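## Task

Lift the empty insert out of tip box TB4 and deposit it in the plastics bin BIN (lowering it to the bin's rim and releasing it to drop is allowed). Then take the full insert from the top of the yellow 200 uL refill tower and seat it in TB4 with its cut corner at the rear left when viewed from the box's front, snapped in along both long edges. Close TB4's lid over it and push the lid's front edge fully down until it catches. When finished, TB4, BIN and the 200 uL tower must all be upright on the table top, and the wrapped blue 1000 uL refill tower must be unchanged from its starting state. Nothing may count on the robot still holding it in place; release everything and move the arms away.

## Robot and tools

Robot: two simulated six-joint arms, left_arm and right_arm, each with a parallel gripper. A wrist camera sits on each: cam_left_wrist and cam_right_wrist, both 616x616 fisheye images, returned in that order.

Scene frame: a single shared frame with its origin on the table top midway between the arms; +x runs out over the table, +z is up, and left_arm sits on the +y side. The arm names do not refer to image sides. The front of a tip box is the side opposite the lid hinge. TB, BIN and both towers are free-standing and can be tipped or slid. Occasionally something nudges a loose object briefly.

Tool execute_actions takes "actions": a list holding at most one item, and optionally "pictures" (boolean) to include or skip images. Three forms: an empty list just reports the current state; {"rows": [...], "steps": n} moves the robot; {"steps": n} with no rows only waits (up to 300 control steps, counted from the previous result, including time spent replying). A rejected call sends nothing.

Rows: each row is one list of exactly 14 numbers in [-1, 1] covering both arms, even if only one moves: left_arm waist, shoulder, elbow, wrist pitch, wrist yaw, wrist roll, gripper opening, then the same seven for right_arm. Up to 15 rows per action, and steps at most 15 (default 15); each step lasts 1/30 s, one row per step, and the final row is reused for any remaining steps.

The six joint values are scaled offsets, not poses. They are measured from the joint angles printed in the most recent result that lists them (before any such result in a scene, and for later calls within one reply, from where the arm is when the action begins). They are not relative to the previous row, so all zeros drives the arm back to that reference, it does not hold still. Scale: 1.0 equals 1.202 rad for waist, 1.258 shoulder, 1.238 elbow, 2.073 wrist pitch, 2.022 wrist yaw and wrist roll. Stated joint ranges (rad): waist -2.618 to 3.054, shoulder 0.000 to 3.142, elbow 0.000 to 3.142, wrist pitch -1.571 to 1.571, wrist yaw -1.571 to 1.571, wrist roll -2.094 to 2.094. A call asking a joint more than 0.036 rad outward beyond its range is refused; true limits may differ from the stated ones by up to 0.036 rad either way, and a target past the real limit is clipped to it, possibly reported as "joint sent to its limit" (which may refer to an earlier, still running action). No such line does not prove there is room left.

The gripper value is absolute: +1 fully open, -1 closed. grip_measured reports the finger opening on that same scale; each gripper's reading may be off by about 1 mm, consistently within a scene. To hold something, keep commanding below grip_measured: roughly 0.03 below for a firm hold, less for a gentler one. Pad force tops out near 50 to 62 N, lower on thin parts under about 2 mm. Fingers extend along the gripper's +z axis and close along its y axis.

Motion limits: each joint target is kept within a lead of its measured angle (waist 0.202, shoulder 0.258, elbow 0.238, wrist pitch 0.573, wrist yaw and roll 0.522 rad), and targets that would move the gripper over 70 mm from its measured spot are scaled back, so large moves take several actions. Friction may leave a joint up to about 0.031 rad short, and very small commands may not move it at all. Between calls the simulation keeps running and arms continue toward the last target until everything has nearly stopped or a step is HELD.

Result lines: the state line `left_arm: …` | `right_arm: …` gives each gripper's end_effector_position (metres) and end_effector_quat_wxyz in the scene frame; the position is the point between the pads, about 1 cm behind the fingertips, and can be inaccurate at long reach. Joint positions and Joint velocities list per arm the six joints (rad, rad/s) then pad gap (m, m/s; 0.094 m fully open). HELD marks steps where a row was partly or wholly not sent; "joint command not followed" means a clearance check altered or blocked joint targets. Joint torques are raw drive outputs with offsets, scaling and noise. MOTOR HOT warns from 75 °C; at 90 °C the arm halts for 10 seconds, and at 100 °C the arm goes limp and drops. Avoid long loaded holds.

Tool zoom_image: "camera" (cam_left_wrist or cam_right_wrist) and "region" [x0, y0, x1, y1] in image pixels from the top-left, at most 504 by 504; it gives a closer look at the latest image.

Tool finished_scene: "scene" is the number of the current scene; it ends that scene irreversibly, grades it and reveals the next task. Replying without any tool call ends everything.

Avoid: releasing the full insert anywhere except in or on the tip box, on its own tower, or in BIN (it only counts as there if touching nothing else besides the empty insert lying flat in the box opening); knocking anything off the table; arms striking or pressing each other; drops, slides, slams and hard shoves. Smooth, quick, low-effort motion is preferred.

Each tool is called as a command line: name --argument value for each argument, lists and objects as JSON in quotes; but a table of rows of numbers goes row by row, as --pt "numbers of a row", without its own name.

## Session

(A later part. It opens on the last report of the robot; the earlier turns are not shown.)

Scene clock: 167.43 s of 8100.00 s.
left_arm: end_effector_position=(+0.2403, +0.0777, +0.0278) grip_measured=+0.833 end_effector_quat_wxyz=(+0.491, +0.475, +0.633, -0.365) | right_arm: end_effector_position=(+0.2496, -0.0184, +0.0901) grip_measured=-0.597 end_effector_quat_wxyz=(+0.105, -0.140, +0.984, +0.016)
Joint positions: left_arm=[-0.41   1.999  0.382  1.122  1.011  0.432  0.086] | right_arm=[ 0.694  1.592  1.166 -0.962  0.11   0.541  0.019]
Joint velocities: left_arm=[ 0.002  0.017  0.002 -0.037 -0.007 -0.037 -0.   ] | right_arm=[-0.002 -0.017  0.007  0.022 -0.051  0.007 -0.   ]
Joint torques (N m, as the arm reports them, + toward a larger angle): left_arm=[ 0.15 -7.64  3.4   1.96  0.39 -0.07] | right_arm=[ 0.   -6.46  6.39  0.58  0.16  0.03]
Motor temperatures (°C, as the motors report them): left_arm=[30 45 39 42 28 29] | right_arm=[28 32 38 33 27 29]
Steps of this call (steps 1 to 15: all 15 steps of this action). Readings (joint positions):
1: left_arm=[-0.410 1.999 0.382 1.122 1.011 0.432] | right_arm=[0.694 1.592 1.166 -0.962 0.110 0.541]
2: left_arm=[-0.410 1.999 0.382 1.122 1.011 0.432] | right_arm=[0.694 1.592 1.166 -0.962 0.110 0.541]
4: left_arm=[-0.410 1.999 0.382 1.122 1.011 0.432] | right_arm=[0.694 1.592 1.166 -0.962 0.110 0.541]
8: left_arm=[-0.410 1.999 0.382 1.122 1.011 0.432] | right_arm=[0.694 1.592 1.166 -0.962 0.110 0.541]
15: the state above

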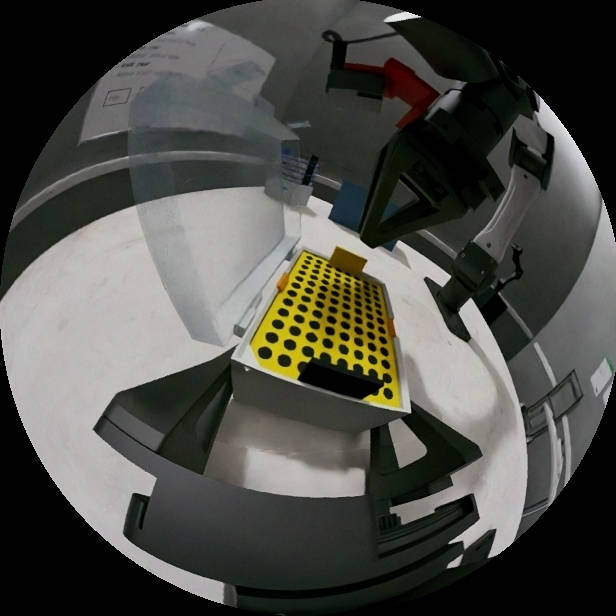

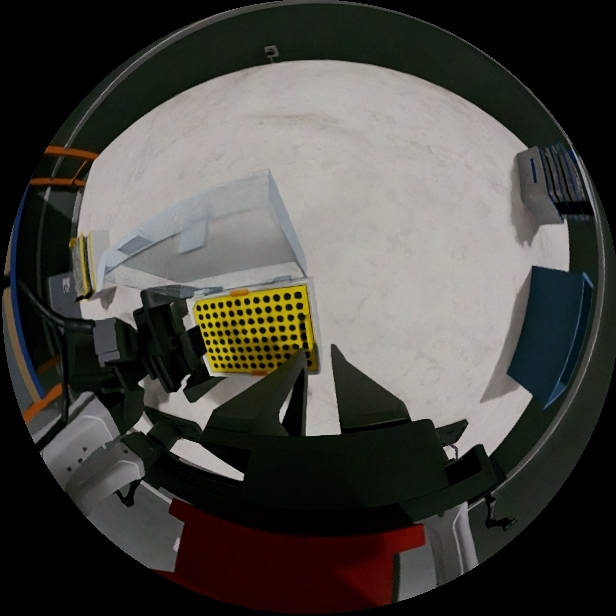

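execute_actions --actions '[{"rows":[[0,0,0,0,0,0,0.77,0,0.01,0.01,0.008,0,0,-0.6],[0,0,0,0,0,0,0.77,0,0.02,0.01,0.016,0,0,-0.6],[0,0,0,0,0,0,0.77,0,0.03,0.01,0.022,0,0,-0.6],[0,0,0,0,0,0,0.77,0,0.04,0.01,0.028,0,0,-0.6],[0,0,0,0,0,0,0.77,0,0.05,0.01,0.032,0,0,-0.6],[0,0,0,0,0,0,0.77,0,0.053,0,0.034,0,0,-0.6]],"steps":15}]' --pictures false

execute_actions --actions '[{"steps":12}]'

zoom_image --camera "cam_right_wrist" --region '[220, 250, 400, 410]'

Scene clock: 181.57 s of 8100.00 s.
left_arm: end_effector_position=(+0.2403, +0.0777, +0.0278) grip_measured=+0.833 end_effector_quat_wxyz=(+0.491, +0.475, +0.633, -0.365) | right_arm: end_effector_position=(+0.2559, -0.0114, +0.0725) grip_measured=-0.597 end_effector_quat_wxyz=(+0.099, -0.141, +0.985, +0.010)
Joint positions: left_arm=[-0.41   1.999  0.382  1.122  1.011  0.432  0.086] | right_arm=[ 0.694  1.656  1.166 -0.914  0.11   0.541  0.019]
Joint velocities: left_arm=[-0.017  0.002 -0.002 -0.022  0.066 -0.051 -0.   ] | right_arm=[ 0.002 -0.007 -0.012 -0.007 -0.037  0.022 -0.001]
Joint torques (N m, as the arm reports them, + toward a larger angle): left_arm=[ 0.14 -7.61  3.39  1.96  0.4  -0.05] | right_arm=[ 0.04 -6.75  6.37  0.68  0.15  0.03]
Motor temperatures (°C, as the motors report them): left_arm=[30 46 38 43 28 29] | right_arm=[28 32 38 32 27 29]
Steps of this call (steps 1 to 15: the robot went on to your last target; steps 16 to 90: nothing new was sent; then 10.63 s passed at rest; steps 91 to 105: all 15 steps of this action). Readings (joint positions):
91: left_arm=[-0.410 1.999 0.382 1.122 1.011 0.432] | right_arm=[0.694 1.592 1.166 -0.962 0.110 0.541]
92: left_arm=[-0.410 1.999 0.382 1.122 1.011 0.432] | right_arm=[0.694 1.593 1.166 -0.961 0.110 0.541]
94: left_arm=[-0.410 1.999 0.382 1.122 1.011 0.432] | right_arm=[0.694 1.603 1.166 -0.952 0.110 0.541]
98: left_arm=[-0.410 1.999 0.382 1.122 1.011 0.432] | right_arm=[0.694 1.646 1.166 -0.927 0.110 0.541]
105: the state above

Scene clock: 181.97 s of 8100.00 s.
left_arm: end_effector_position=(+0.2403, +0.0777, +0.0278) grip_measured=+0.833 end_effector_quat_wxyz=(+0.491, +0.475, +0.633, -0.365) | right_arm: end_effector_position=(+0.2564, -0.0109, +0.0727) grip_measured=-0.597 end_effector_quat_wxyz=(+0.100, -0.141, +0.985, +0.011)
Joint positions: left_arm=[-0.41   1.999  0.382  1.122  1.011  0.432  0.086] | right_arm=[ 0.694  1.656  1.166 -0.911  0.11   0.541  0.019]
Joint velocities: left_arm=[ 0.012 -0.007  0.002 -0.007 -0.037  0.022  0.   ] | right_arm=[-0.002 -0.002  0.002 -0.022  0.022 -0.037 -0.001]
Joint torques (N m, as the arm reports them, + toward a larger angle): left_arm=[ 0.13 -7.65  3.41  1.96  0.39 -0.07] | right_arm=[-0.03 -6.8   6.3   0.73  0.15  0.03]
Motor temperatures (°C, as the motors report them): left_arm=[30 46 38 43 28 29] | right_arm=[28 32 38 32 27 29]
Steps of this call (steps 1 to 12: the robot went on to your last target). Readings (joint positions):
1: left_arm=[-0.410 1.999 0.382 1.122 1.011 0.432] | right_arm=[0.694 1.656 1.166 -0.914 0.110 0.541]
2: left_arm=[-0.410 1.999 0.382 1.122 1.011 0.432] | right_arm=[0.694 1.656 1.166 -0.913 0.110 0.541]
4: left_arm=[-0.410 1.999 0.382 1.122 1.011 0.432] | right_arm=[0.694 1.656 1.166 -0.913 0.110 0.541]
8: left_arm=[-0.410 1.999 0.382 1.122 1.011 0.432] | right_arm=[0.694 1.656 1.166 -0.912 0.110 0.541]
12: the state above

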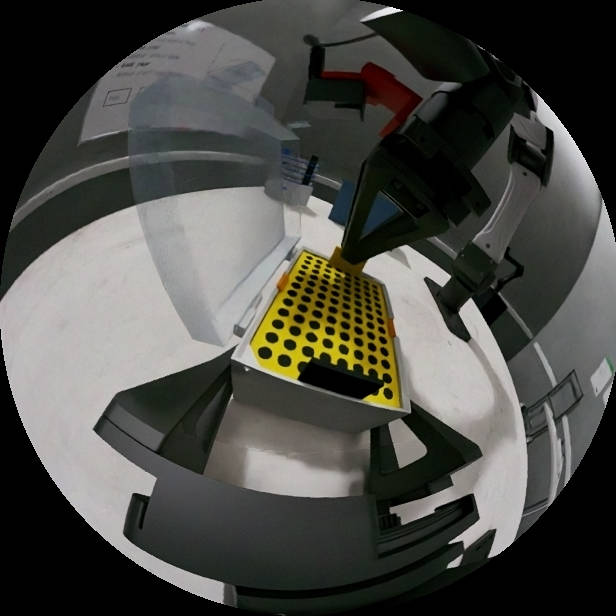

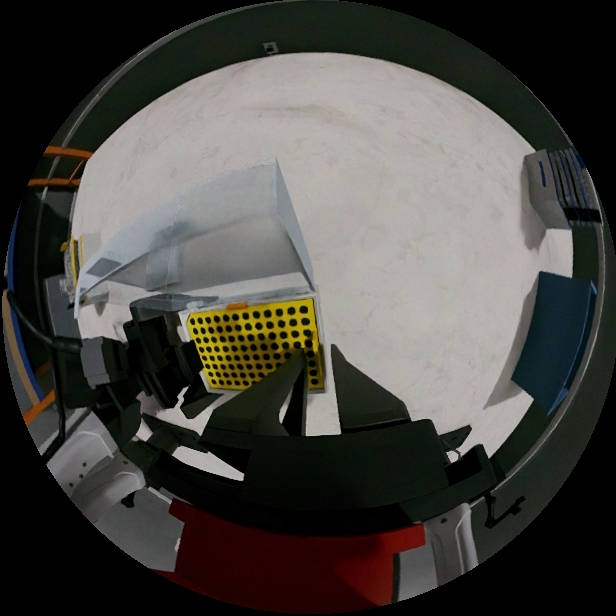

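Region (220, 250, 400, 410) of cam_right_wrist's 616x616 image, scaled by 2.800, with more detail than that image has.

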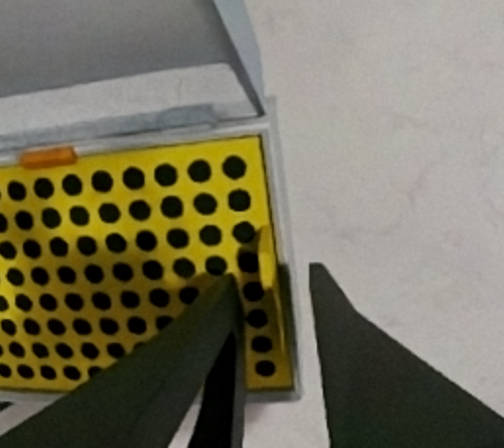

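execute_actions --actions '[{"rows":[[0,0,0,0,0,0,0.77,0,0,-0.012,0.008,0,0,-0.6],[0,0,0,0,0,0,0.77,0,0,-0.024,0.016,0,0,-0.6],[0,0,0,0,0,0,0.77,0,0,-0.036,0.022,0,0,-0.6],[0,0,0,0,0,0,0.77,0,0,-0.036,0.022,0,0,-0.6],[0,0,0,0,0,0,0.77,0,0,-0.036,0.022,0,0,-0.6],[0,0,0,0,0,0,0.77,0,0,-0.036,0.022,0,0,-0.6],[0,0,0,0,0,0,0.77,0,0,-0.036,0.022,0,0,-0.6],[0,0,0,0,0,0,0.77,0,0,-0.036,0.022,0,0,-0.6],[0,0,0,0,0,0,0.77,0,0,-0.036,0.022,0,0,-0.6],[0,0,0,0,0,0,0.77,0,0,-0.036,0.022,0,0,-0.6],[0,0,0,0,0,0,0.77,0,0,-0.036,0.022,0,0,-0.8],[0,0,0,0,0,0,0.77,0,0,-0.036,0.022,0,0,-0.9],[0,0,0,0,0,0,0.77,0,0,-0.036,0.022,0,0,-1]],"steps":15}]' --pictures false

execute_actions --actions '[{"steps":15}]' --pictures false

execute_actions --actions '[{"rows":[[0,0,0,-0.01,0,0,0.77,0,0,0.01,-0.004,0,0,-1],[0,0,0,-0.02,0,0,0.77,0,0,0.02,-0.008,0,0,-1],[0,0,0,-0.03,0,0,0.77,0,0,0.03,-0.012,0,0,-1],[0,0,0,-0.03,0,0,0.77,0,0,0.04,-0.016,0,0,-1],[0,0,0,-0.03,0,0,0.77,0,0,0.05,-0.02,0,0,-1],[0,0,0,-0.03,0,0,0.77,0,0,0.06,-0.025,0,0,-1],[0,0,0,-0.03,0,0,0.77,0,0,0.07,-0.03,0,0,-1],[0,0,0,-0.03,0,0,0.77,0,0,0.08,-0.035,0,0,-1]],"steps":15}]'

Scene clock: 198.63 s of 8100.00 s.
left_arm: end_effector_position=(+0.2406, +0.0778, +0.0277) grip_measured=+0.833 end_effector_quat_wxyz=(+0.491, +0.474, +0.633, -0.364) | right_arm: end_effector_position=(+0.2554, -0.0100, +0.0667) grip_measured=-0.965 end_effector_quat_wxyz=(+0.100, -0.139, +0.985, +0.016)
Joint positions: left_arm=[-0.41   1.999  0.382  1.123  1.009  0.432  0.086] | right_arm=[ 0.694  1.656  1.141 -0.88   0.103  0.545  0.002]
Joint velocities: left_arm=[ 0.002 -0.022 -0.017 -0.022 -0.007 -0.007 -0.001] | right_arm=[-0.007 -0.007 -0.007 -0.022  0.051  0.022 -0.001]
Joint torques (N m, as the arm reports them, + toward a larger angle): left_arm=[ 0.14 -7.67  3.43  1.92  0.44 -0.06] | right_arm=[-0.05 -6.98  4.88  0.68  0.17 -0.05]
Motor temperatures (°C, as the motors report them): left_arm=[30 48 38 43 28 29] | right_arm=[28 33 38 32 27 29]
Steps of this call (steps 1 to 15: the robot went on to your last target; steps 16 to 90: nothing new was sent; then 13.17 s passed at rest; steps 91 to 105: all 15 steps of this action). Readings (joint positions):
91: left_arm=[-0.410 1.999 0.382 1.122 1.011 0.432] | right_arm=[0.694 1.656 1.166 -0.911 0.110 0.541]
92: left_arm=[-0.410 1.999 0.382 1.122 1.011 0.432] | right_arm=[0.694 1.656 1.166 -0.910 0.110 0.541]
94: left_arm=[-0.410 1.999 0.382 1.122 1.011 0.432] | right_arm=[0.694 1.656 1.158 -0.898 0.110 0.541]
98: left_arm=[-0.410 1.999 0.382 1.122 1.011 0.432] | right_arm=[0.694 1.656 1.141 -0.893 0.110 0.541]
105: the state above

Scene clock: 199.13 s of 8100.00 s.
left_arm: end_effector_position=(+0.2406, +0.0778, +0.0277) grip_measured=+0.833 end_effector_quat_wxyz=(+0.491, +0.474, +0.633, -0.364) | right_arm: end_effector_position=(+0.2554, -0.0100, +0.0667) grip_measured=-0.965 end_effector_quat_wxyz=(+0.100, -0.138, +0.985, +0.016)
Joint positions: left_arm=[-0.41   1.999  0.382  1.123  1.009  0.432  0.086] | right_arm=[ 0.694  1.656  1.141 -0.88   0.103  0.548  0.002]
Joint velocities: left_arm=[ 0.007  0.007 -0.007 -0.022  0.051 -0.037 -0.001] | right_arm=[-0.017 -0.027 -0.017 -0.022  0.051  0.007 -0.   ]
Joint torques (N m, as the arm reports them, + toward a larger angle): left_arm=[ 0.13 -7.68  3.42  1.95  0.41 -0.06] | right_arm=[-0.04 -6.97  4.81  0.7   0.22 -0.04]
Motor temperatures (°C, as the motors report them): left_arm=[30 48 38 44 28 29] | right_arm=[28 33 38 32 27 29]
Steps of this call (steps 1 to 15: the robot went on to your last target). Readings (joint positions):
1: left_arm=[-0.410 1.999 0.382 1.123 1.009 0.432] | right_arm=[0.694 1.656 1.141 -0.880 0.103 0.545]
2: left_arm=[-0.410 1.999 0.382 1.123 1.009 0.432] | right_arm=[0.694 1.656 1.141 -0.880 0.103 0.546]
4: left_arm=[-0.410 1.999 0.382 1.123 1.009 0.432] | right_arm=[0.694 1.656 1.141 -0.880 0.103 0.547]
8: left_arm=[-0.410 1.999 0.382 1.123 1.009 0.432] | right_arm=[0.694 1.656 1.141 -0.880 0.103 0.547]
15: the state above
All arms were judged still, so your last target was given up. Only a new action makes them travel on or press farther. Fingers that are still opening or closing keep moving.

Scene clock: 199.63 s of 8100.00 s.
left_arm: end_effector_position=(+0.2401, +0.0778, +0.0273) grip_measured=+0.833 end_effector_quat_wxyz=(+0.490, +0.474, +0.634, -0.365) | right_arm: end_effector_position=(+0.2618, -0.0026, +0.0854) grip_measured=-0.965 end_effector_quat_wxyz=(+0.108, -0.135, +0.985, +0.024)
Joint positions: left_arm=[-0.41   1.999  0.382  1.119  1.01   0.433  0.086] | right_arm=[ 0.694  1.658  1.215 -0.932  0.101  0.552  0.002]
Joint velocities: left_arm=[ 0.007 -0.002  0.002  0.022 -0.022 -0.051  0.   ] | right_arm=[ 0.017 -0.012  0.002 -0.198 -0.007  0.051  0.   ]
Joint torques (N m, as the arm reports them, + toward a larger angle): left_arm=[ 0.13 -7.64  3.44  1.34  0.38 -0.07] | right_arm=[-0.06 -7.02  8.12  0.49  0.16 -0.02]
Motor temperatures (°C, as the motors report them): left_arm=[30 48 38 43 28 29] | right_arm=[28 33 38 32 27 29]
Steps of this call (steps 1 to 15: all 15 steps of this action). Readings (joint positions):
1: left_arm=[-0.410 1.999 0.382 1.123 1.009 0.432] | right_arm=[0.694 1.656 1.141 -0.880 0.103 0.549]
2: left_arm=[-0.410 1.999 0.382 1.122 1.009 0.432] | right_arm=[0.694 1.656 1.141 -0.880 0.103 0.550]
4: left_arm=[-0.410 1.999 0.382 1.120 1.009 0.432] | right_arm=[0.694 1.656 1.144 -0.883 0.103 0.551]
8: left_arm=[-0.410 1.999 0.382 1.120 1.010 0.430] | right_arm=[0.694 1.658 1.177 -0.919 0.100 0.552]
15: the state above

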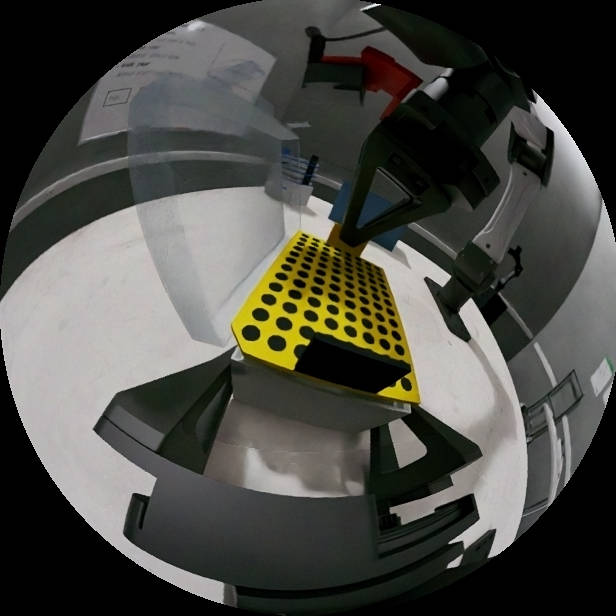

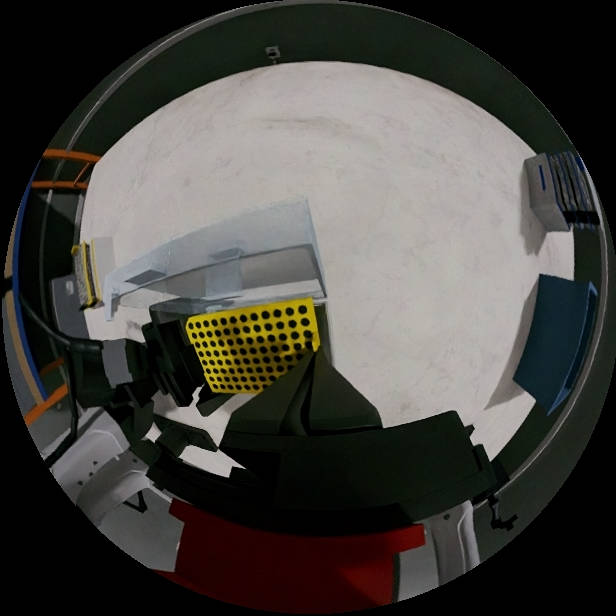

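execute_actions --actions '[{"rows":[[0,0,0,0,0,0,0.77,0,-0.02,0,-0.02,0,0,-1],[0,0,0,0,0,0,0.85,0,-0.04,0,-0.035,0,0,-1],[0,0,0,0,0,0,0.93,0,-0.06,0,-0.05,0,0,-1],[0,0,0,0,0,0,1,0,-0.08,0,-0.065,0,0,-1],[0,0,0,0,0,0,1,0,-0.1,0,-0.08,0,0,-1],[0,0,0,0,0,0,1,0,-0.12,0.01,-0.095,0,0,-1],[0,0,0,0,0,0,1,0,-0.14,0.02,-0.11,0,0,-1],[0,0,0,0,0,0,1,0,-0.16,0.03,-0.125,0,0,-1],[0,0,0,0,0,0,1,0,-0.18,0.04,-0.14,0,0,-1],[0,0,0,0,0,0,1,0,-0.2,0.05,-0.155,0,0,-1],[0,0,0,0,0,0,1,0,-0.22,0.06,-0.17,0,0,-1],[0,0,0,0,0,0,1,0,-0.24,0.07,-0.185,0,0,-1],[0,0,0,0,0,0,1,0,-0.26,0.08,-0.2,0,0,-1],[0,0,0,0,0,0,1,0,-0.28,0.08,-0.215,0,0,-1],[0,0,0,0,0,0,1,0,-0.28,0.08,-0.22,0,0,-1]],"steps":15}]' --pictures false

execute_actions --actions '[{"steps":12}]' --pictures false

execute_actions --actions '[{"rows":[[0.008,-0.004,0,-0.008,0.006,0.008,1,-0.04,0,0,0,0,0,-1],[0.02,-0.01,0,-0.02,0.012,0.018,1,-0.09,0,0,0,0,0,-1],[0.033,-0.017,-0.005,-0.032,0.018,0.028,1,-0.15,0,0,0,0,0,-1],[0.046,-0.024,-0.01,-0.044,0.024,0.038,1,-0.21,0,0,0,0,0,-1],[0.06,-0.031,-0.015,-0.056,0.03,0.048,1,-0.27,0,0,0,0,0,-1],[0.073,-0.038,-0.02,-0.068,0.036,0.058,1,-0.33,0,0,0,0,0,-1],[0.087,-0.045,-0.025,-0.08,0.043,0.068,1,-0.39,0,0,0,0,0,-1],[0.1,-0.052,-0.03,-0.094,0.05,0.08,1,-0.45,0,0,0,0,0,-1],[0.114,-0.06,-0.035,-0.108,0.057,0.092,1,-0.51,0,0,0,0,0,-1],[0.128,-0.068,-0.04,-0.122,0.064,0.104,1,-0.57,0,0,0,0,0,-1],[0.142,-0.076,-0.04,-0.136,0.071,0.116,1,-0.63,0,0,0,0,0,-1],[0.156,-0.084,-0.04,-0.15,0.078,0.128,1,-0.69,0,0,0,0,0,-1],[0.17,-0.092,-0.04,-0.164,0.085,0.14,1,-0.75,0,0,0,0,0,-1],[0.185,-0.1,-0.04,-0.178,0.092,0.15,1,-0.8,0,0,0,0,0,-1],[0.2,-0.11,-0.04,-0.182,0.095,0.158,1,-0.85,0,0,0,0,0,-1]],"steps":15}]' --pictures false

execute_actions --actions '[{"steps":30}]'

Scene clock: 225.87 s of 8100.00 s.
left_arm: end_effector_position=(+0.2403, +0.0777, +0.0277) grip_measured=+1.000 end_effector_quat_wxyz=(+0.491, +0.475, +0.633, -0.365) | right_arm: end_effector_position=(+0.2159, -0.0533, +0.1792) grip_measured=-0.965 end_effector_quat_wxyz=(+0.129, -0.133, +0.982, +0.042)
Joint positions: left_arm=[-0.41   1.999  0.382  1.122  1.01   0.433  0.094] | right_arm=[ 0.694  1.342  1.284 -1.26   0.101  0.552  0.002]
Joint velocities: left_arm=[-0.002  0.022  0.002 -0.022  0.007 -0.022  0.   ] | right_arm=[-0.002 -0.681  0.222 -0.755 -0.022  0.022 -0.001]
Joint torques (N m, as the arm reports them, + toward a larger angle): left_arm=[ 0.15 -7.66  3.41  1.94  0.39 -0.06] | right_arm=[-0.05 -3.9   7.22  0.59  0.17  0.04]
Motor temperatures (°C, as the motors report them): left_arm=[30 49 37 41 28 29] | right_arm=[28 33 40 32 27 29]
Steps of this call (steps 1 to 15: the robot went on to your last target; steps 16 to 90: nothing new was sent; then 22.73 s passed at rest; steps 91 to 105: all 15 steps of this action). Readings (joint positions):
91: left_arm=[-0.410 1.999 0.382 1.121 1.010 0.433] | right_arm=[0.694 1.658 1.215 -0.941 0.101 0.552]
92: left_arm=[-0.410 1.999 0.382 1.122 1.010 0.433] | right_arm=[0.694 1.655 1.215 -0.946 0.101 0.552]
94: left_arm=[-0.410 1.999 0.382 1.122 1.010 0.433] | right_arm=[0.694 1.634 1.215 -0.974 0.101 0.552]
98: left_arm=[-0.410 1.999 0.382 1.122 1.010 0.433] | right_arm=[0.694 1.528 1.215 -1.062 0.101 0.552]
105: the state above

Scene clock: 226.27 s of 8100.00 s.
left_arm: end_effector_position=(+0.2403, +0.0777, +0.0277) grip_measured=+1.000 end_effector_quat_wxyz=(+0.491, +0.475, +0.633, -0.365) | right_arm: end_effector_position=(+0.1980, -0.0730, +0.1871) grip_measured=-0.965 end_effector_quat_wxyz=(+0.108, -0.135, +0.985, +0.024)
Joint positions: left_arm=[-0.41   1.999  0.382  1.122  1.01   0.433  0.094] | right_arm=[ 0.694  1.3    1.297 -1.37   0.101  0.552  0.002]
Joint velocities: left_arm=[ 0.002 -0.022 -0.022 -0.022 -0.037 -0.066  0.   ] | right_arm=[-0.002 -0.007 -0.012 -0.037  0.007 -0.066 -0.   ]
Joint torques (N m, as the arm reports them, + toward a larger angle): left_arm=[ 0.14 -7.62  3.41  1.93  0.4  -0.05] | right_arm=[ 0.01 -3.41  7.49  0.54  0.14  0.03]
Motor temperatures (°C, as the motors report them): left_arm=[30 49 37 41 28 29] | right_arm=[28 33 40 32 27 29]
Steps of this call (steps 1 to 12: the robot went on to your last target). Readings (joint positions):
1: left_arm=[-0.410 1.999 0.382 1.122 1.010 0.433] | right_arm=[0.694 1.321 1.291 -1.284 0.101 0.552]
2: left_arm=[-0.410 1.999 0.382 1.122 1.010 0.433] | right_arm=[0.694 1.308 1.296 -1.304 0.101 0.552]
4: left_arm=[-0.410 1.999 0.382 1.122 1.010 0.433] | right_arm=[0.694 1.299 1.297 -1.333 0.101 0.552]
8: left_arm=[-0.410 1.999 0.382 1.122 1.010 0.433] | right_arm=[0.694 1.300 1.297 -1.360 0.101 0.552]
12: the state above

Scene clock: 226.77 s of 8100.00 s.
left_arm: end_effector_position=(+0.2350, +0.1283, +0.0277) grip_measured=+1.000 end_effector_quat_wxyz=(+0.494, +0.468, +0.643, -0.352) | right_arm: end_effector_position=(+0.2628, -0.2761, +0.1871) grip_measured=-0.966 end_effector_quat_wxyz=(+0.108, +0.310, +0.944, -0.025)
Joint positions: left_arm=[-0.211  1.896  0.35   0.855  1.142  0.655  0.094] | right_arm=[-0.213  1.3    1.297 -1.37   0.1    0.552  0.002]
Joint velocities: left_arm=[ 0.505 -0.295 -0.032 -0.755  0.33   0.52   0.   ] | right_arm=[-1.893 -0.007  0.012 -0.022 -0.022 -0.022 -0.001]
Joint torques (N m, as the arm reports them, + toward a larger angle): left_arm=[ 1.25 -8.4   2.24  1.7   0.61  0.05] | right_arm=[ 0.03 -3.75  6.25  0.62  0.19  0.06]
Motor temperatures (°C, as the motors report them): left_arm=[30 49 37 41 28 29] | right_arm=[28 33 40 32 27 29]
Steps of this call (steps 1 to 15: all 15 steps of this action). Readings (joint positions):
1: left_arm=[-0.410 1.999 0.382 1.122 1.011 0.434] | right_arm=[0.690 1.300 1.297 -1.370 0.100 0.552]
2: left_arm=[-0.408 1.999 0.382 1.119 1.013 0.438] | right_arm=[0.670 1.300 1.297 -1.370 0.097 0.552]
4: left_arm=[-0.394 1.995 0.382 1.098 1.024 0.455] | right_arm=[0.574 1.300 1.297 -1.370 0.091 0.552]
8: left_arm=[-0.329 1.963 0.377 1.030 1.057 0.512] | right_arm=[0.289 1.300 1.297 -1.370 0.095 0.552]
15: the state above

Scene clock: 227.77 s of 8100.00 s.
left_arm: end_effector_position=(+0.2270, +0.1339, +0.0282) grip_measured=+1.000 end_effector_quat_wxyz=(+0.492, +0.476, +0.633, -0.360) | right_arm: end_effector_position=(+0.2572, -0.3040, +0.1872) grip_measured=-0.966 end_effector_quat_wxyz=(+0.107, +0.362, +0.925, -0.035)
Joint positions: left_arm=[-0.178  1.874  0.35   0.758  1.192  0.742  0.094] | right_arm=[-0.324  1.3    1.297 -1.37   0.109  0.552  0.002]
Joint velocities: left_arm=[-0.007  0.007 -0.012 -0.007  0.007 -0.095  0.   ] | right_arm=[-0.012  0.012 -0.022  0.037  0.11  -0.007  0.   ]
Joint torques (N m, as the arm reports them, + toward a larger angle): left_arm=[ 0.92 -7.89  2.28  1.48  0.66  0.06] | right_arm=[-0.2  -3.73  6.28  0.61  0.09  0.02]
Motor temperatures (°C, as the motors report them): left_arm=[30 49 37 41 28 29] | right_arm=[28 33 40 32 27 29]
Steps of this call (steps 1 to 30: the robot went on to your last target). Readings (joint positions):
1: left_arm=[-0.195 1.886 0.350 0.835 1.152 0.673] | right_arm=[-0.270 1.300 1.297 -1.370 0.103 0.552]
2: left_arm=[-0.185 1.880 0.350 0.821 1.160 0.687] | right_arm=[-0.305 1.300 1.297 -1.370 0.108 0.552]
4: left_arm=[-0.178 1.874 0.350 0.800 1.171 0.707] | right_arm=[-0.324 1.300 1.297 -1.370 0.109 0.552]
8: left_arm=[-0.178 1.874 0.350 0.775 1.184 0.728] | right_arm=[-0.324 1.300 1.297 -1.370 0.109 0.552]
30: the state above
All arms were judged still, so your last target was given up. Only a new action makes them travel on or press farther. Fingers that are still opening or closing keep moving.

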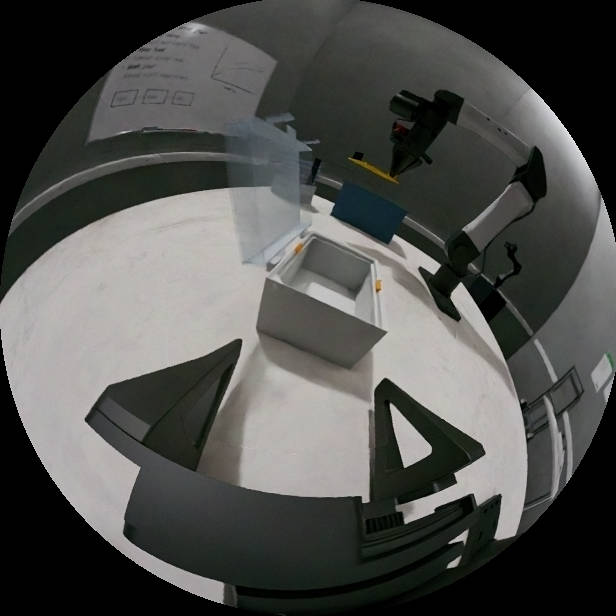

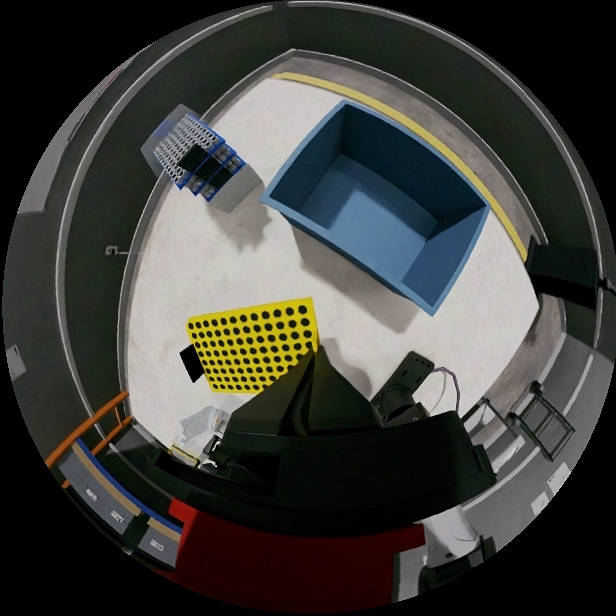

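execute_actions --actions '[]'

Scene clock: 250.90 s of 8100.00 s.
left_arm: end_effector_position=(+0.2270, +0.1339, +0.0282) grip_measured=+1.000 end_effector_quat_wxyz=(+0.492, +0.476, +0.633, -0.360) | right_arm: end_effector_position=(+0.2572, -0.3040, +0.1872) grip_measured=-0.966 end_effector_quat_wxyz=(+0.107, +0.362, +0.925, -0.035)
Joint positions: left_arm=[-0.178  1.874  0.35   0.758  1.192  0.742  0.094] | right_arm=[-0.324  1.3    1.297 -1.37   0.109  0.552  0.002]
Joint velocities: left_arm=[-0.017 -0.007 -0.002  0.022  0.007  0.022  0.   ] | right_arm=[-0.017 -0.002  0.022 -0.095 -0.051 -0.051 -0.   ]
Joint torques (N m, as the arm reports them, + toward a larger angle): left_arm=[ 0.91 -7.87  2.24  1.47  0.66  0.06] | right_arm=[-0.21 -3.72  6.26  0.62  0.09  0.03]
Motor temperatures (°C, as the motors report them): left_arm=[30 50 36 41 28 29] | right_arm=[28 31 40 32 27 29]
Steps of this call (steps 1 to 90: nothing new was sent; then 20.13 s passed at rest). Readings (joint positions):
1: left_arm=[-0.178 1.874 0.350 0.758 1.192 0.742] | right_arm=[-0.324 1.300 1.297 -1.370 0.109 0.552]
2: left_arm=[-0.178 1.874 0.350 0.758 1.192 0.742] | right_arm=[-0.324 1.300 1.297 -1.370 0.109 0.552]
4: left_arm=[-0.178 1.874 0.350 0.758 1.192 0.742] | right_arm=[-0.324 1.300 1.297 -1.370 0.109 0.552]
8: left_arm=[-0.178 1.874 0.350 0.758 1.192 0.742] | right_arm=[-0.324 1.300 1.297 -1.370 0.109 0.552]
90: the state above

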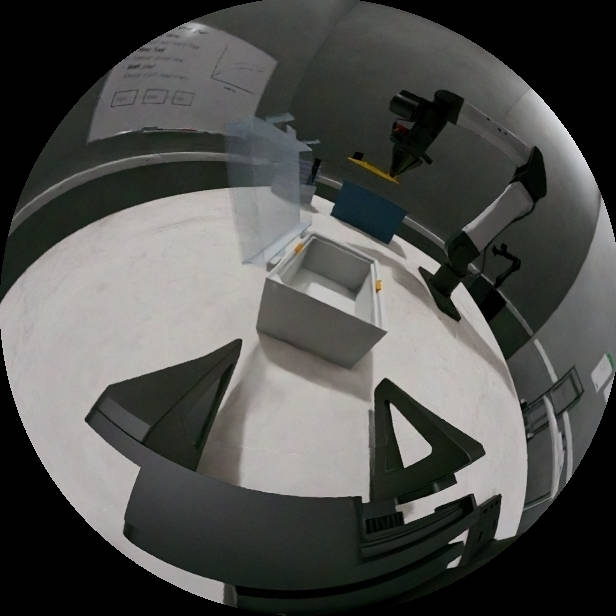

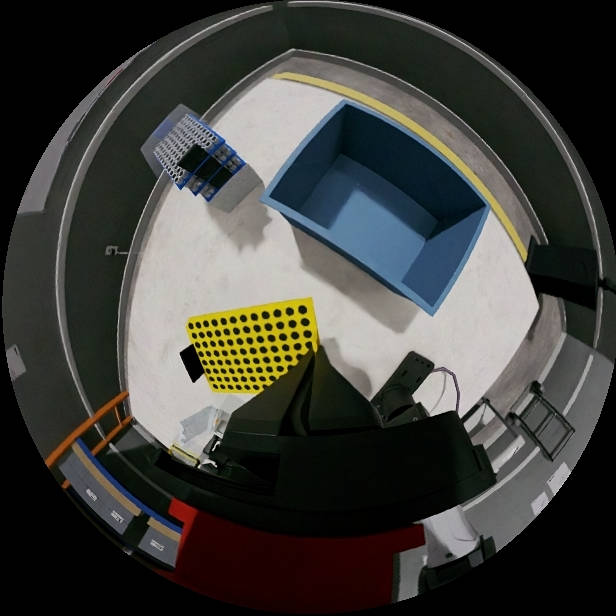

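execute_actions --actions '[{"rows":[[0,-0.32,0,0,0,0,1,-0.333,0,0,0,0,0.15,-1]],"steps":15}]' --pictures false

execute_actions --actions '[{"steps":20}]'

Scene clock: 255.80 s of 8100.00 s.
left_arm: end_effector_position=(+0.2431, +0.1344, +0.1383) grip_measured=+1.000 end_effector_quat_wxyz=(+0.615, +0.543, +0.516, -0.246) | right_arm: end_effector_position=(+0.2142, -0.3908, +0.1873) grip_measured=-0.966 end_effector_quat_wxyz=(+0.105, +0.652, +0.750, -0.043)
Joint positions: left_arm=[-0.178  1.464  0.356  0.774  1.189  0.742  0.094] | right_arm=[-0.722  1.3    1.297 -1.37   0.113  0.838  0.002]
Joint velocities: left_arm=[-0.012 -0.012 -0.017 -0.022 -0.051 -0.037  0.   ] | right_arm=[ 0.007  0.002 -0.012 -0.037  0.022  0.168  0.001]
Joint torques (N m, as the arm reports them, + toward a larger angle): left_arm=[ 0.12 -4.36  6.03  1.73  0.37 -0.09] | right_arm=[-0.4  -3.74  6.24  0.6   0.09  0.16]
Motor temperatures (°C, as the motors report them): left_arm=[30 50 36 41 28 29] | right_arm=[28 31 40 32 27 29]
Steps of this call (steps 1 to 90: nothing new was sent; then 1.40 s passed at rest; steps 91 to 105: all 15 steps of this action). Readings (joint positions):
91: left_arm=[-0.178 1.843 0.349 0.741 1.185 0.742] | right_arm=[-0.349 1.300 1.297 -1.370 0.097 0.591]
92: left_arm=[-0.178 1.772 0.341 0.722 1.184 0.742] | right_arm=[-0.412 1.300 1.297 -1.370 0.093 0.642]
94: left_arm=[-0.178 1.601 0.342 0.732 1.184 0.742] | right_arm=[-0.558 1.300 1.297 -1.370 0.097 0.716]
98: left_arm=[-0.178 1.464 0.356 0.784 1.189 0.742] | right_arm=[-0.720 1.300 1.297 -1.370 0.113 0.797]
105: the state above

Scene clock: 256.47 s of 8100.00 s.
left_arm: end_effector_position=(+0.2430, +0.1344, +0.1381) grip_measured=+1.000 end_effector_quat_wxyz=(+0.615, +0.543, +0.516, -0.247) | right_arm: end_effector_position=(+0.2142, -0.3908, +0.1873) grip_measured=-0.966 end_effector_quat_wxyz=(+0.106, +0.656, +0.746, -0.042)
Joint positions: left_arm=[-0.178  1.464  0.356  0.773  1.189  0.742  0.094] | right_arm=[-0.722  1.3    1.297 -1.37   0.113  0.849  0.002]
Joint velocities: left_arm=[ 0.012  0.002  0.002 -0.066 -0.022  0.007  0.   ] | right_arm=[ 0.012  0.002 -0.012  0.022 -0.007 -0.007 -0.001]
Joint torques (N m, as the arm reports them, + toward a larger angle): left_arm=[ 0.11 -4.34  6.    1.72  0.36 -0.08] | right_arm=[-0.19 -3.71  6.19  0.6   0.13  0.1 ]
Motor temperatures (°C, as the motors report them): left_arm=[30 50 36 41 28 29] | right_arm=[28 31 40 32 27 29]
Steps of this call (steps 1 to 20: the robot went on to your last target). Readings (joint positions):
1: left_arm=[-0.178 1.464 0.356 0.774 1.189 0.742] | right_arm=[-0.722 1.300 1.297 -1.370 0.113 0.840]
2: left_arm=[-0.178 1.464 0.356 0.774 1.189 0.742] | right_arm=[-0.722 1.300 1.297 -1.370 0.113 0.842]
4: left_arm=[-0.178 1.464 0.356 0.774 1.189 0.742] | right_arm=[-0.722 1.300 1.297 -1.370 0.113 0.845]
8: left_arm=[-0.178 1.464 0.356 0.773 1.189 0.742] | right_arm=[-0.722 1.300 1.297 -1.370 0.113 0.847]
20: the state above

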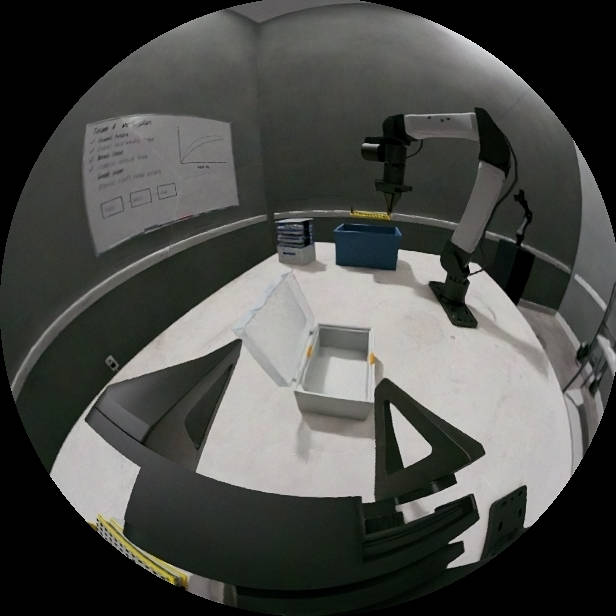

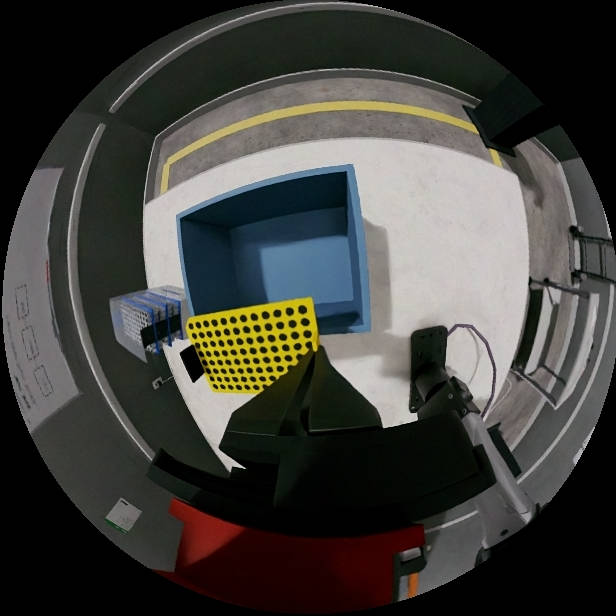

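execute_actions --actions '[{"rows":[[0.1,-0.12,0.5,-0.35,-0.3,-0.18,1,-0.187,0.107,0,0.065,0,-0.111,-1]],"steps":15}]' --pictures false

execute_actions --actions '[{"rows":[[0.13,-0.115,0.49,-0.73,-0.29,-0.19,1,0,0,0,0,0,0,-1]],"steps":15}]' --pictures false

execute_actions --actions '[{"steps":25}]'

Scene clock: 275.80 s of 8100.00 s.
left_arm: end_effector_position=(+0.3762, +0.2445, +0.3107) grip_measured=+1.000 end_effector_quat_wxyz=(+0.648, +0.292, +0.700, -0.065) | right_arm: end_effector_position=(+0.2010, -0.4559, +0.1565) grip_measured=-0.966 end_effector_quat_wxyz=(+0.076, +0.661, +0.744, -0.063)
Joint positions: left_arm=[-0.063  1.3    0.99   0.124  0.617  0.403  0.094] | right_arm=[-0.947  1.449  1.299 -1.257  0.113  0.638  0.002]
Joint velocities: left_arm=[-0.012  0.032 -0.002 -0.579 -0.154 -0.198  0.   ] | right_arm=[ 0.002 -0.022 -0.002  0.022  0.022 -0.066 -0.   ]
Joint torques (N m, as the arm reports them, + toward a larger angle): left_arm=[ 0.56 -4.83  7.97  2.31  0.13 -0.16] | right_arm=[ 0.06 -6.12  6.32  0.76  0.15 -0.01]
Motor temperatures (°C, as the motors report them): left_arm=[30 48 37 42 28 29] | right_arm=[28 31 40 32 27 29]
Steps of this call (steps 1 to 15: the robot went on to your last target; steps 16 to 90: nothing new was sent; then 15.83 s passed at rest; steps 91 to 105: all 15 steps of this action). Readings (joint positions):
91: left_arm=[-0.170 1.448 0.378 0.703 1.148 0.707] | right_arm=[-0.747 1.310 1.298 -1.365 0.101 0.817]
92: left_arm=[-0.148 1.423 0.424 0.592 1.070 0.656] | right_arm=[-0.809 1.331 1.299 -1.346 0.098 0.778]
94: left_arm=[-0.096 1.373 0.561 0.394 0.906 0.564] | right_arm=[-0.914 1.396 1.299 -1.305 0.108 0.726]
98: left_arm=[-0.063 1.340 0.875 0.197 0.711 0.459] | right_arm=[-0.947 1.451 1.299 -1.267 0.113 0.669]
105: the state above

Scene clock: 276.30 s of 8100.00 s.
left_arm: end_effector_position=(+0.2429, +0.3584, +0.3764) grip_measured=+1.000 end_effector_quat_wxyz=(+0.457, -0.083, +0.885, +0.042) | right_arm: end_effector_position=(+0.2010, -0.4559, +0.1565) grip_measured=-0.966 end_effector_quat_wxyz=(+0.076, +0.661, +0.744, -0.063)
Joint positions: left_arm=[ 0.087  1.127  1.61  -1.103  0.078  0.054  0.094] | right_arm=[-0.947  1.449  1.299 -1.257  0.113  0.637  0.002]
Joint velocities: left_arm=[-0.007  0.159 -0.022 -2.103 -0.271 -0.183  0.   ] | right_arm=[-0.007 -0.007  0.007 -0.066  0.066  0.022  0.001]
Joint torques (N m, as the arm reports them, + toward a larger angle): left_arm=[ 0.73 -0.56  6.05  2.35  0.08 -0.16] | right_arm=[ 0.04 -5.16  6.34  0.55  0.17  0.03]
Motor temperatures (°C, as the motors report them): left_arm=[30 48 37 42 28 29] | right_arm=[28 31 40 32 27 29]
Steps of this call (steps 1 to 15: all 15 steps of this action). Readings (joint positions):
1: left_arm=[-0.055 1.294 1.010 0.060 0.580 0.371] | right_arm=[-0.947 1.449 1.299 -1.257 0.113 0.637]
2: left_arm=[-0.035 1.286 1.045 -0.030 0.521 0.328] | right_arm=[-0.947 1.449 1.299 -1.257 0.113 0.637]
4: left_arm=[0.023 1.255 1.141 -0.197 0.395 0.251] | right_arm=[-0.947 1.449 1.299 -1.257 0.113 0.637]
8: left_arm=[0.085 1.197 1.425 -0.583 0.191 0.129] | right_arm=[-0.947 1.449 1.299 -1.257 0.113 0.637]
15: the state above

Scene clock: 277.13 s of 8100.00 s.
left_arm: end_effector_position=(+0.2012, +0.3529, +0.3235) grip_measured=+1.000 end_effector_quat_wxyz=(+0.324, -0.112, +0.939, +0.030) | right_arm: end_effector_position=(+0.2010, -0.4559, +0.1565) grip_measured=-0.966 end_effector_quat_wxyz=(+0.076, +0.661, +0.744, -0.063)
Joint positions: left_arm=[ 0.087  1.145  1.61  -1.375  0.042  0.029  0.094] | right_arm=[-0.947  1.449  1.299 -1.257  0.113  0.637  0.002]
Joint velocities: left_arm=[ 0.002 -0.002  0.007 -0.066  0.007  0.081  0.   ] | right_arm=[ 0.017  0.002 -0.022 -0.022  0.007  0.066 -0.   ]
Joint torques (N m, as the arm reports them, + toward a larger angle): left_arm=[ 0.71 -1.18  5.81  1.67  0.02 -0.18] | right_arm=[ 0.   -5.18  6.36  0.55  0.17  0.04]
Motor temperatures (°C, as the motors report them): left_arm=[30 47 37 42 28 29] | right_arm=[28 31 40 32 27 29]
Steps of this call (steps 1 to 25: the robot went on to your last target). Readings (joint positions):
1: left_arm=[0.087 1.133 1.610 -1.164 0.071 0.049] | right_arm=[-0.947 1.449 1.299 -1.257 0.113 0.637]
2: left_arm=[0.087 1.139 1.610 -1.212 0.065 0.045] | right_arm=[-0.947 1.449 1.299 -1.257 0.113 0.637]
4: left_arm=[0.087 1.145 1.610 -1.277 0.056 0.039] | right_arm=[-0.947 1.449 1.299 -1.257 0.113 0.637]
8: left_arm=[0.087 1.145 1.610 -1.340 0.048 0.032] | right_arm=[-0.947 1.449 1.299 -1.257 0.113 0.637]
25: the state above

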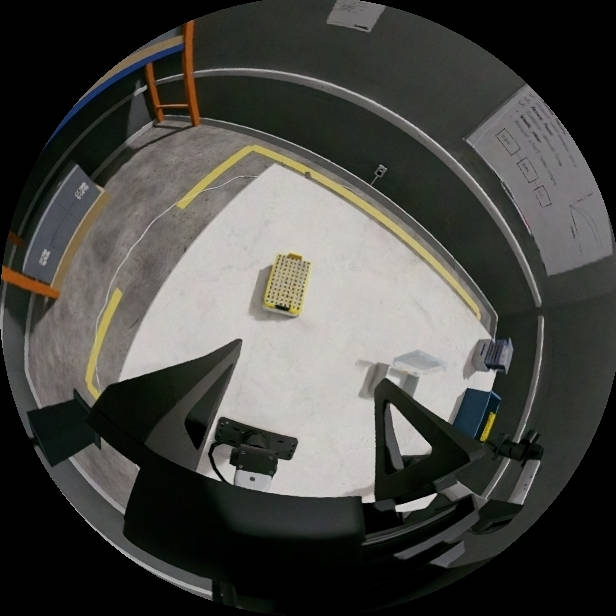

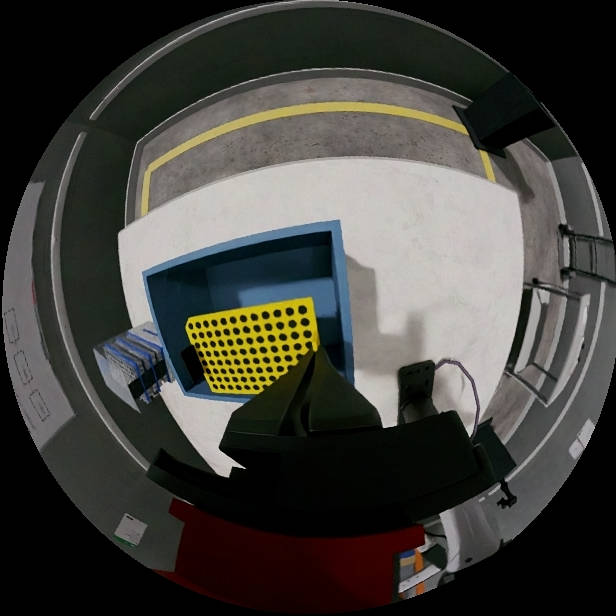

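execute_actions --actions '[{"rows":[[0,0,0,0,0,0,1,-0.02,0.03,0,0.03,0,0,-1],[0,0,0,0,0,0,1,-0.02,0.05,0,0.05,0,0,-1],[0,0,0,0,0,0,1,-0.02,0.062,0,0.055,0,0,-1]],"steps":15}]'

Scene clock: 281.70 s of 8100.00 s.
left_arm: end_effector_position=(+0.2011, +0.3529, +0.3234) grip_measured=+1.000 end_effector_quat_wxyz=(+0.323, -0.112, +0.939, +0.031) | right_arm: end_effector_position=(+0.2147, -0.4766, +0.1384) grip_measured=-0.966 end_effector_quat_wxyz=(+0.081, +0.666, +0.738, -0.064)
Joint positions: left_arm=[ 0.087  1.145  1.61  -1.376  0.041  0.029  0.094] | right_arm=[-0.961  1.53   1.299 -1.167  0.113  0.637  0.002]
Joint velocities: left_arm=[-0.002  0.002 -0.002 -0.066 -0.037  0.051  0.   ] | right_arm=[ 0.007  0.012 -0.007 -0.022  0.051 -0.037  0.   ]
Joint torques (N m, as the arm reports them, + toward a larger angle): left_arm=[ 0.15 -2.07  6.96  1.81  0.14 -0.07] | right_arm=[-0.67 -6.07  6.33  0.72  0.16  0.03]
Motor temperatures (°C, as the motors report them): left_arm=[30 47 37 42 28 29] | right_arm=[28 31 40 32 27 29]
Steps of this call (steps 1 to 15: the robot went on to your last target; steps 16 to 90: nothing new was sent; then 1.07 s passed at rest; steps 91 to 105: all 15 steps of this action). Readings (joint positions):
91: left_arm=[0.087 1.145 1.610 -1.376 0.041 0.029] | right_arm=[-0.948 1.452 1.299 -1.255 0.113 0.637]
92: left_arm=[0.087 1.145 1.610 -1.376 0.041 0.029] | right_arm=[-0.952 1.458 1.299 -1.246 0.113 0.637]
94: left_arm=[0.087 1.145 1.610 -1.376 0.041 0.029] | right_arm=[-0.959 1.485 1.299 -1.217 0.113 0.637]
98: left_arm=[0.087 1.145 1.610 -1.376 0.041 0.029] | right_arm=[-0.961 1.529 1.299 -1.182 0.113 0.637]
105: the state above

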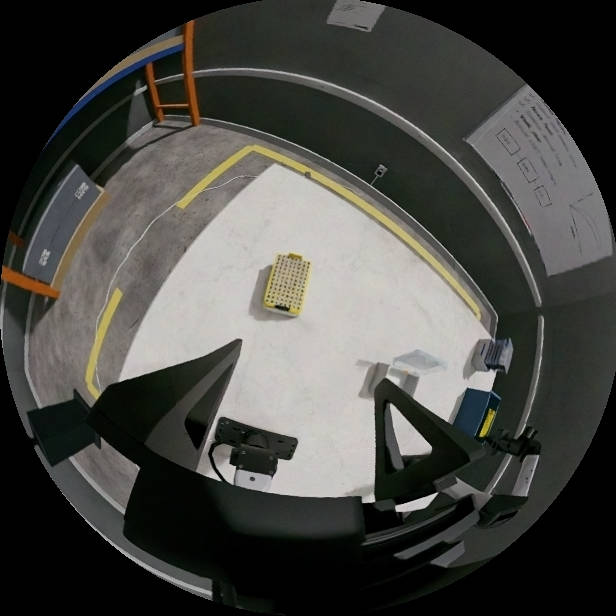

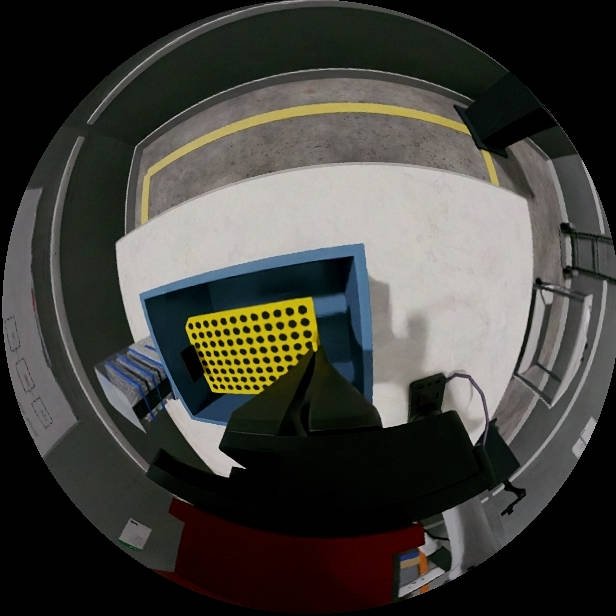

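Well inside. Lower slightly and release.

execute_actions --actions '[{"rows":[[0,0,0,0,0,0,1,0,0,-0.03,0.025,0,0,-1],[0,0,0,0,0,0,1,0,0,-0.05,0.035,0,0,-1],[0,0,0,0,0,0,1,0,0,-0.06,0.04,0,0,-1],[0,0,0,0,0,0,1,0,0,-0.06,0.04,0,0,-1],[0,0,0,0,0,0,1,0,0,-0.06,0.04,0,0,-1],[0,0,0,0,0,0,1,0,0,-0.06,0.04,0,0,-1],[0,0,0,0,0,0,1,0,0,-0.06,0.04,0,0,-1],[0,0,0,0,0,0,1,0,0,-0.06,0.04,0,0,-1],[0,0,0,0,0,0,1,0,0,-0.06,0.04,0,0,-1],[0,0,0,0,0,0,1,0,0,-0.06,0.04,0,0,-1],[0,0,0,0,0,0,1,0,0,-0.06,0.04,0,0,-0.6]],"steps":15}]' --pictures false

execute_actions --actions '[{"steps":15}]'

Scene clock: 288.73 s of 8100.00 s.
left_arm: end_effector_position=(+0.2011, +0.3529, +0.3234) grip_measured=+1.000 end_effector_quat_wxyz=(+0.323, -0.112, +0.939, +0.031) | right_arm: end_effector_position=(+0.2147, -0.4766, +0.1238) grip_measured=-0.603 end_effector_quat_wxyz=(+0.082, +0.666, +0.738, -0.064)
Joint positions: left_arm=[ 0.087  1.145  1.61  -1.376  0.041  0.029  0.094] | right_arm=[-0.961  1.53   1.24  -1.107  0.113  0.637  0.019]
Joint velocities: left_arm=[-0.012  0.012  0.012 -0.066 -0.066 -0.081  0.   ] | right_arm=[ 0.007  0.012 -0.012  0.007  0.007  0.022  0.001]
Joint torques (N m, as the arm reports them, + toward a larger angle): left_arm=[ 0.15 -2.08  6.99  1.81  0.13 -0.07] | right_arm=[ 0.02 -5.98  5.14  0.73  0.14  0.03]
Motor temperatures (°C, as the motors report them): left_arm=[30 46 38 43 28 29] | right_arm=[28 31 40 32 27 29]
Steps of this call (steps 1 to 15: the robot went on to your last target; steps 16 to 90: nothing new was sent; then 3.53 s passed at rest; steps 91 to 105: all 15 steps of this action). Readings (joint positions):
91: left_arm=[0.087 1.145 1.610 -1.376 0.041 0.029] | right_arm=[-0.961 1.530 1.296 -1.161 0.113 0.637]
92: left_arm=[0.087 1.145 1.610 -1.376 0.041 0.029] | right_arm=[-0.961 1.530 1.289 -1.151 0.113 0.637]
94: left_arm=[0.087 1.145 1.610 -1.376 0.041 0.029] | right_arm=[-0.961 1.530 1.265 -1.129 0.113 0.637]
98: left_arm=[0.087 1.145 1.610 -1.376 0.041 0.029] | right_arm=[-0.961 1.530 1.240 -1.121 0.113 0.637]
105: the state above

Scene clock: 289.23 s of 8100.00 s.
left_arm: end_effector_position=(+0.2011, +0.3529, +0.3234) grip_measured=+1.000 end_effector_quat_wxyz=(+0.323, -0.112, +0.939, +0.031) | right_arm: end_effector_position=(+0.2152, -0.4772, +0.1239) grip_measured=-0.603 end_effector_quat_wxyz=(+0.083, +0.666, +0.738, -0.064)
Joint positions: left_arm=[ 0.087  1.145  1.61  -1.376  0.041  0.029  0.094] | right_arm=[-0.961  1.53   1.24  -1.104  0.113  0.637  0.019]
Joint velocities: left_arm=[-0.012  0.002  0.007  0.007 -0.007 -0.051  0.   ] | right_arm=[ 0.002 -0.007  0.007  0.037 -0.007 -0.022  0.   ]
Joint torques (N m, as the arm reports them, + toward a larger angle): left_arm=[ 0.12 -2.09  7.02  1.82  0.14 -0.07] | right_arm=[-0.01 -6.    5.26  0.75  0.16  0.03]
Motor temperatures (°C, as the motors report them): left_arm=[30 46 38 43 28 29] | right_arm=[28 31 40 32 27 29]
Steps of this call (steps 1 to 15: the robot went on to your last target). Readings (joint positions):
1: left_arm=[0.087 1.145 1.610 -1.376 0.041 0.029] | right_arm=[-0.961 1.530 1.240 -1.106 0.113 0.637]
2: left_arm=[0.087 1.145 1.610 -1.376 0.041 0.029] | right_arm=[-0.961 1.530 1.240 -1.106 0.113 0.637]
4: left_arm=[0.087 1.145 1.610 -1.376 0.041 0.029] | right_arm=[-0.961 1.530 1.240 -1.105 0.113 0.637]
8: left_arm=[0.087 1.145 1.610 -1.376 0.041 0.029] | right_arm=[-0.961 1.530 1.240 -1.104 0.113 0.637]
15: the state above
All arms were judged still, so your last target was given up. Only a new action makes them travel on or press farther. Fingers that are still opening or closing keep moving.

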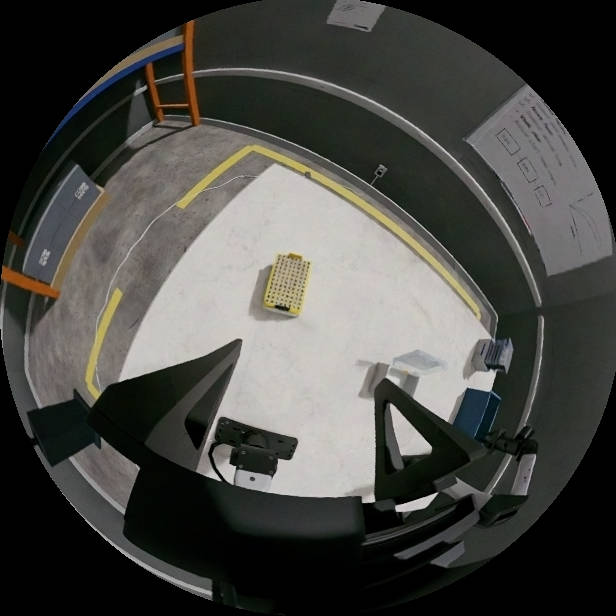

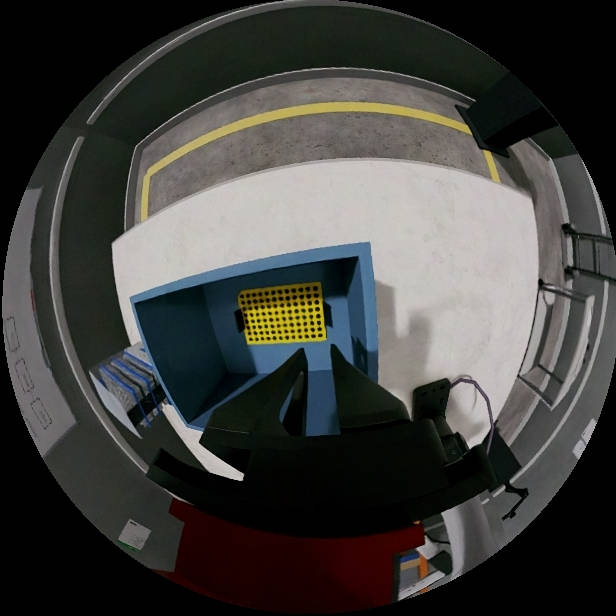

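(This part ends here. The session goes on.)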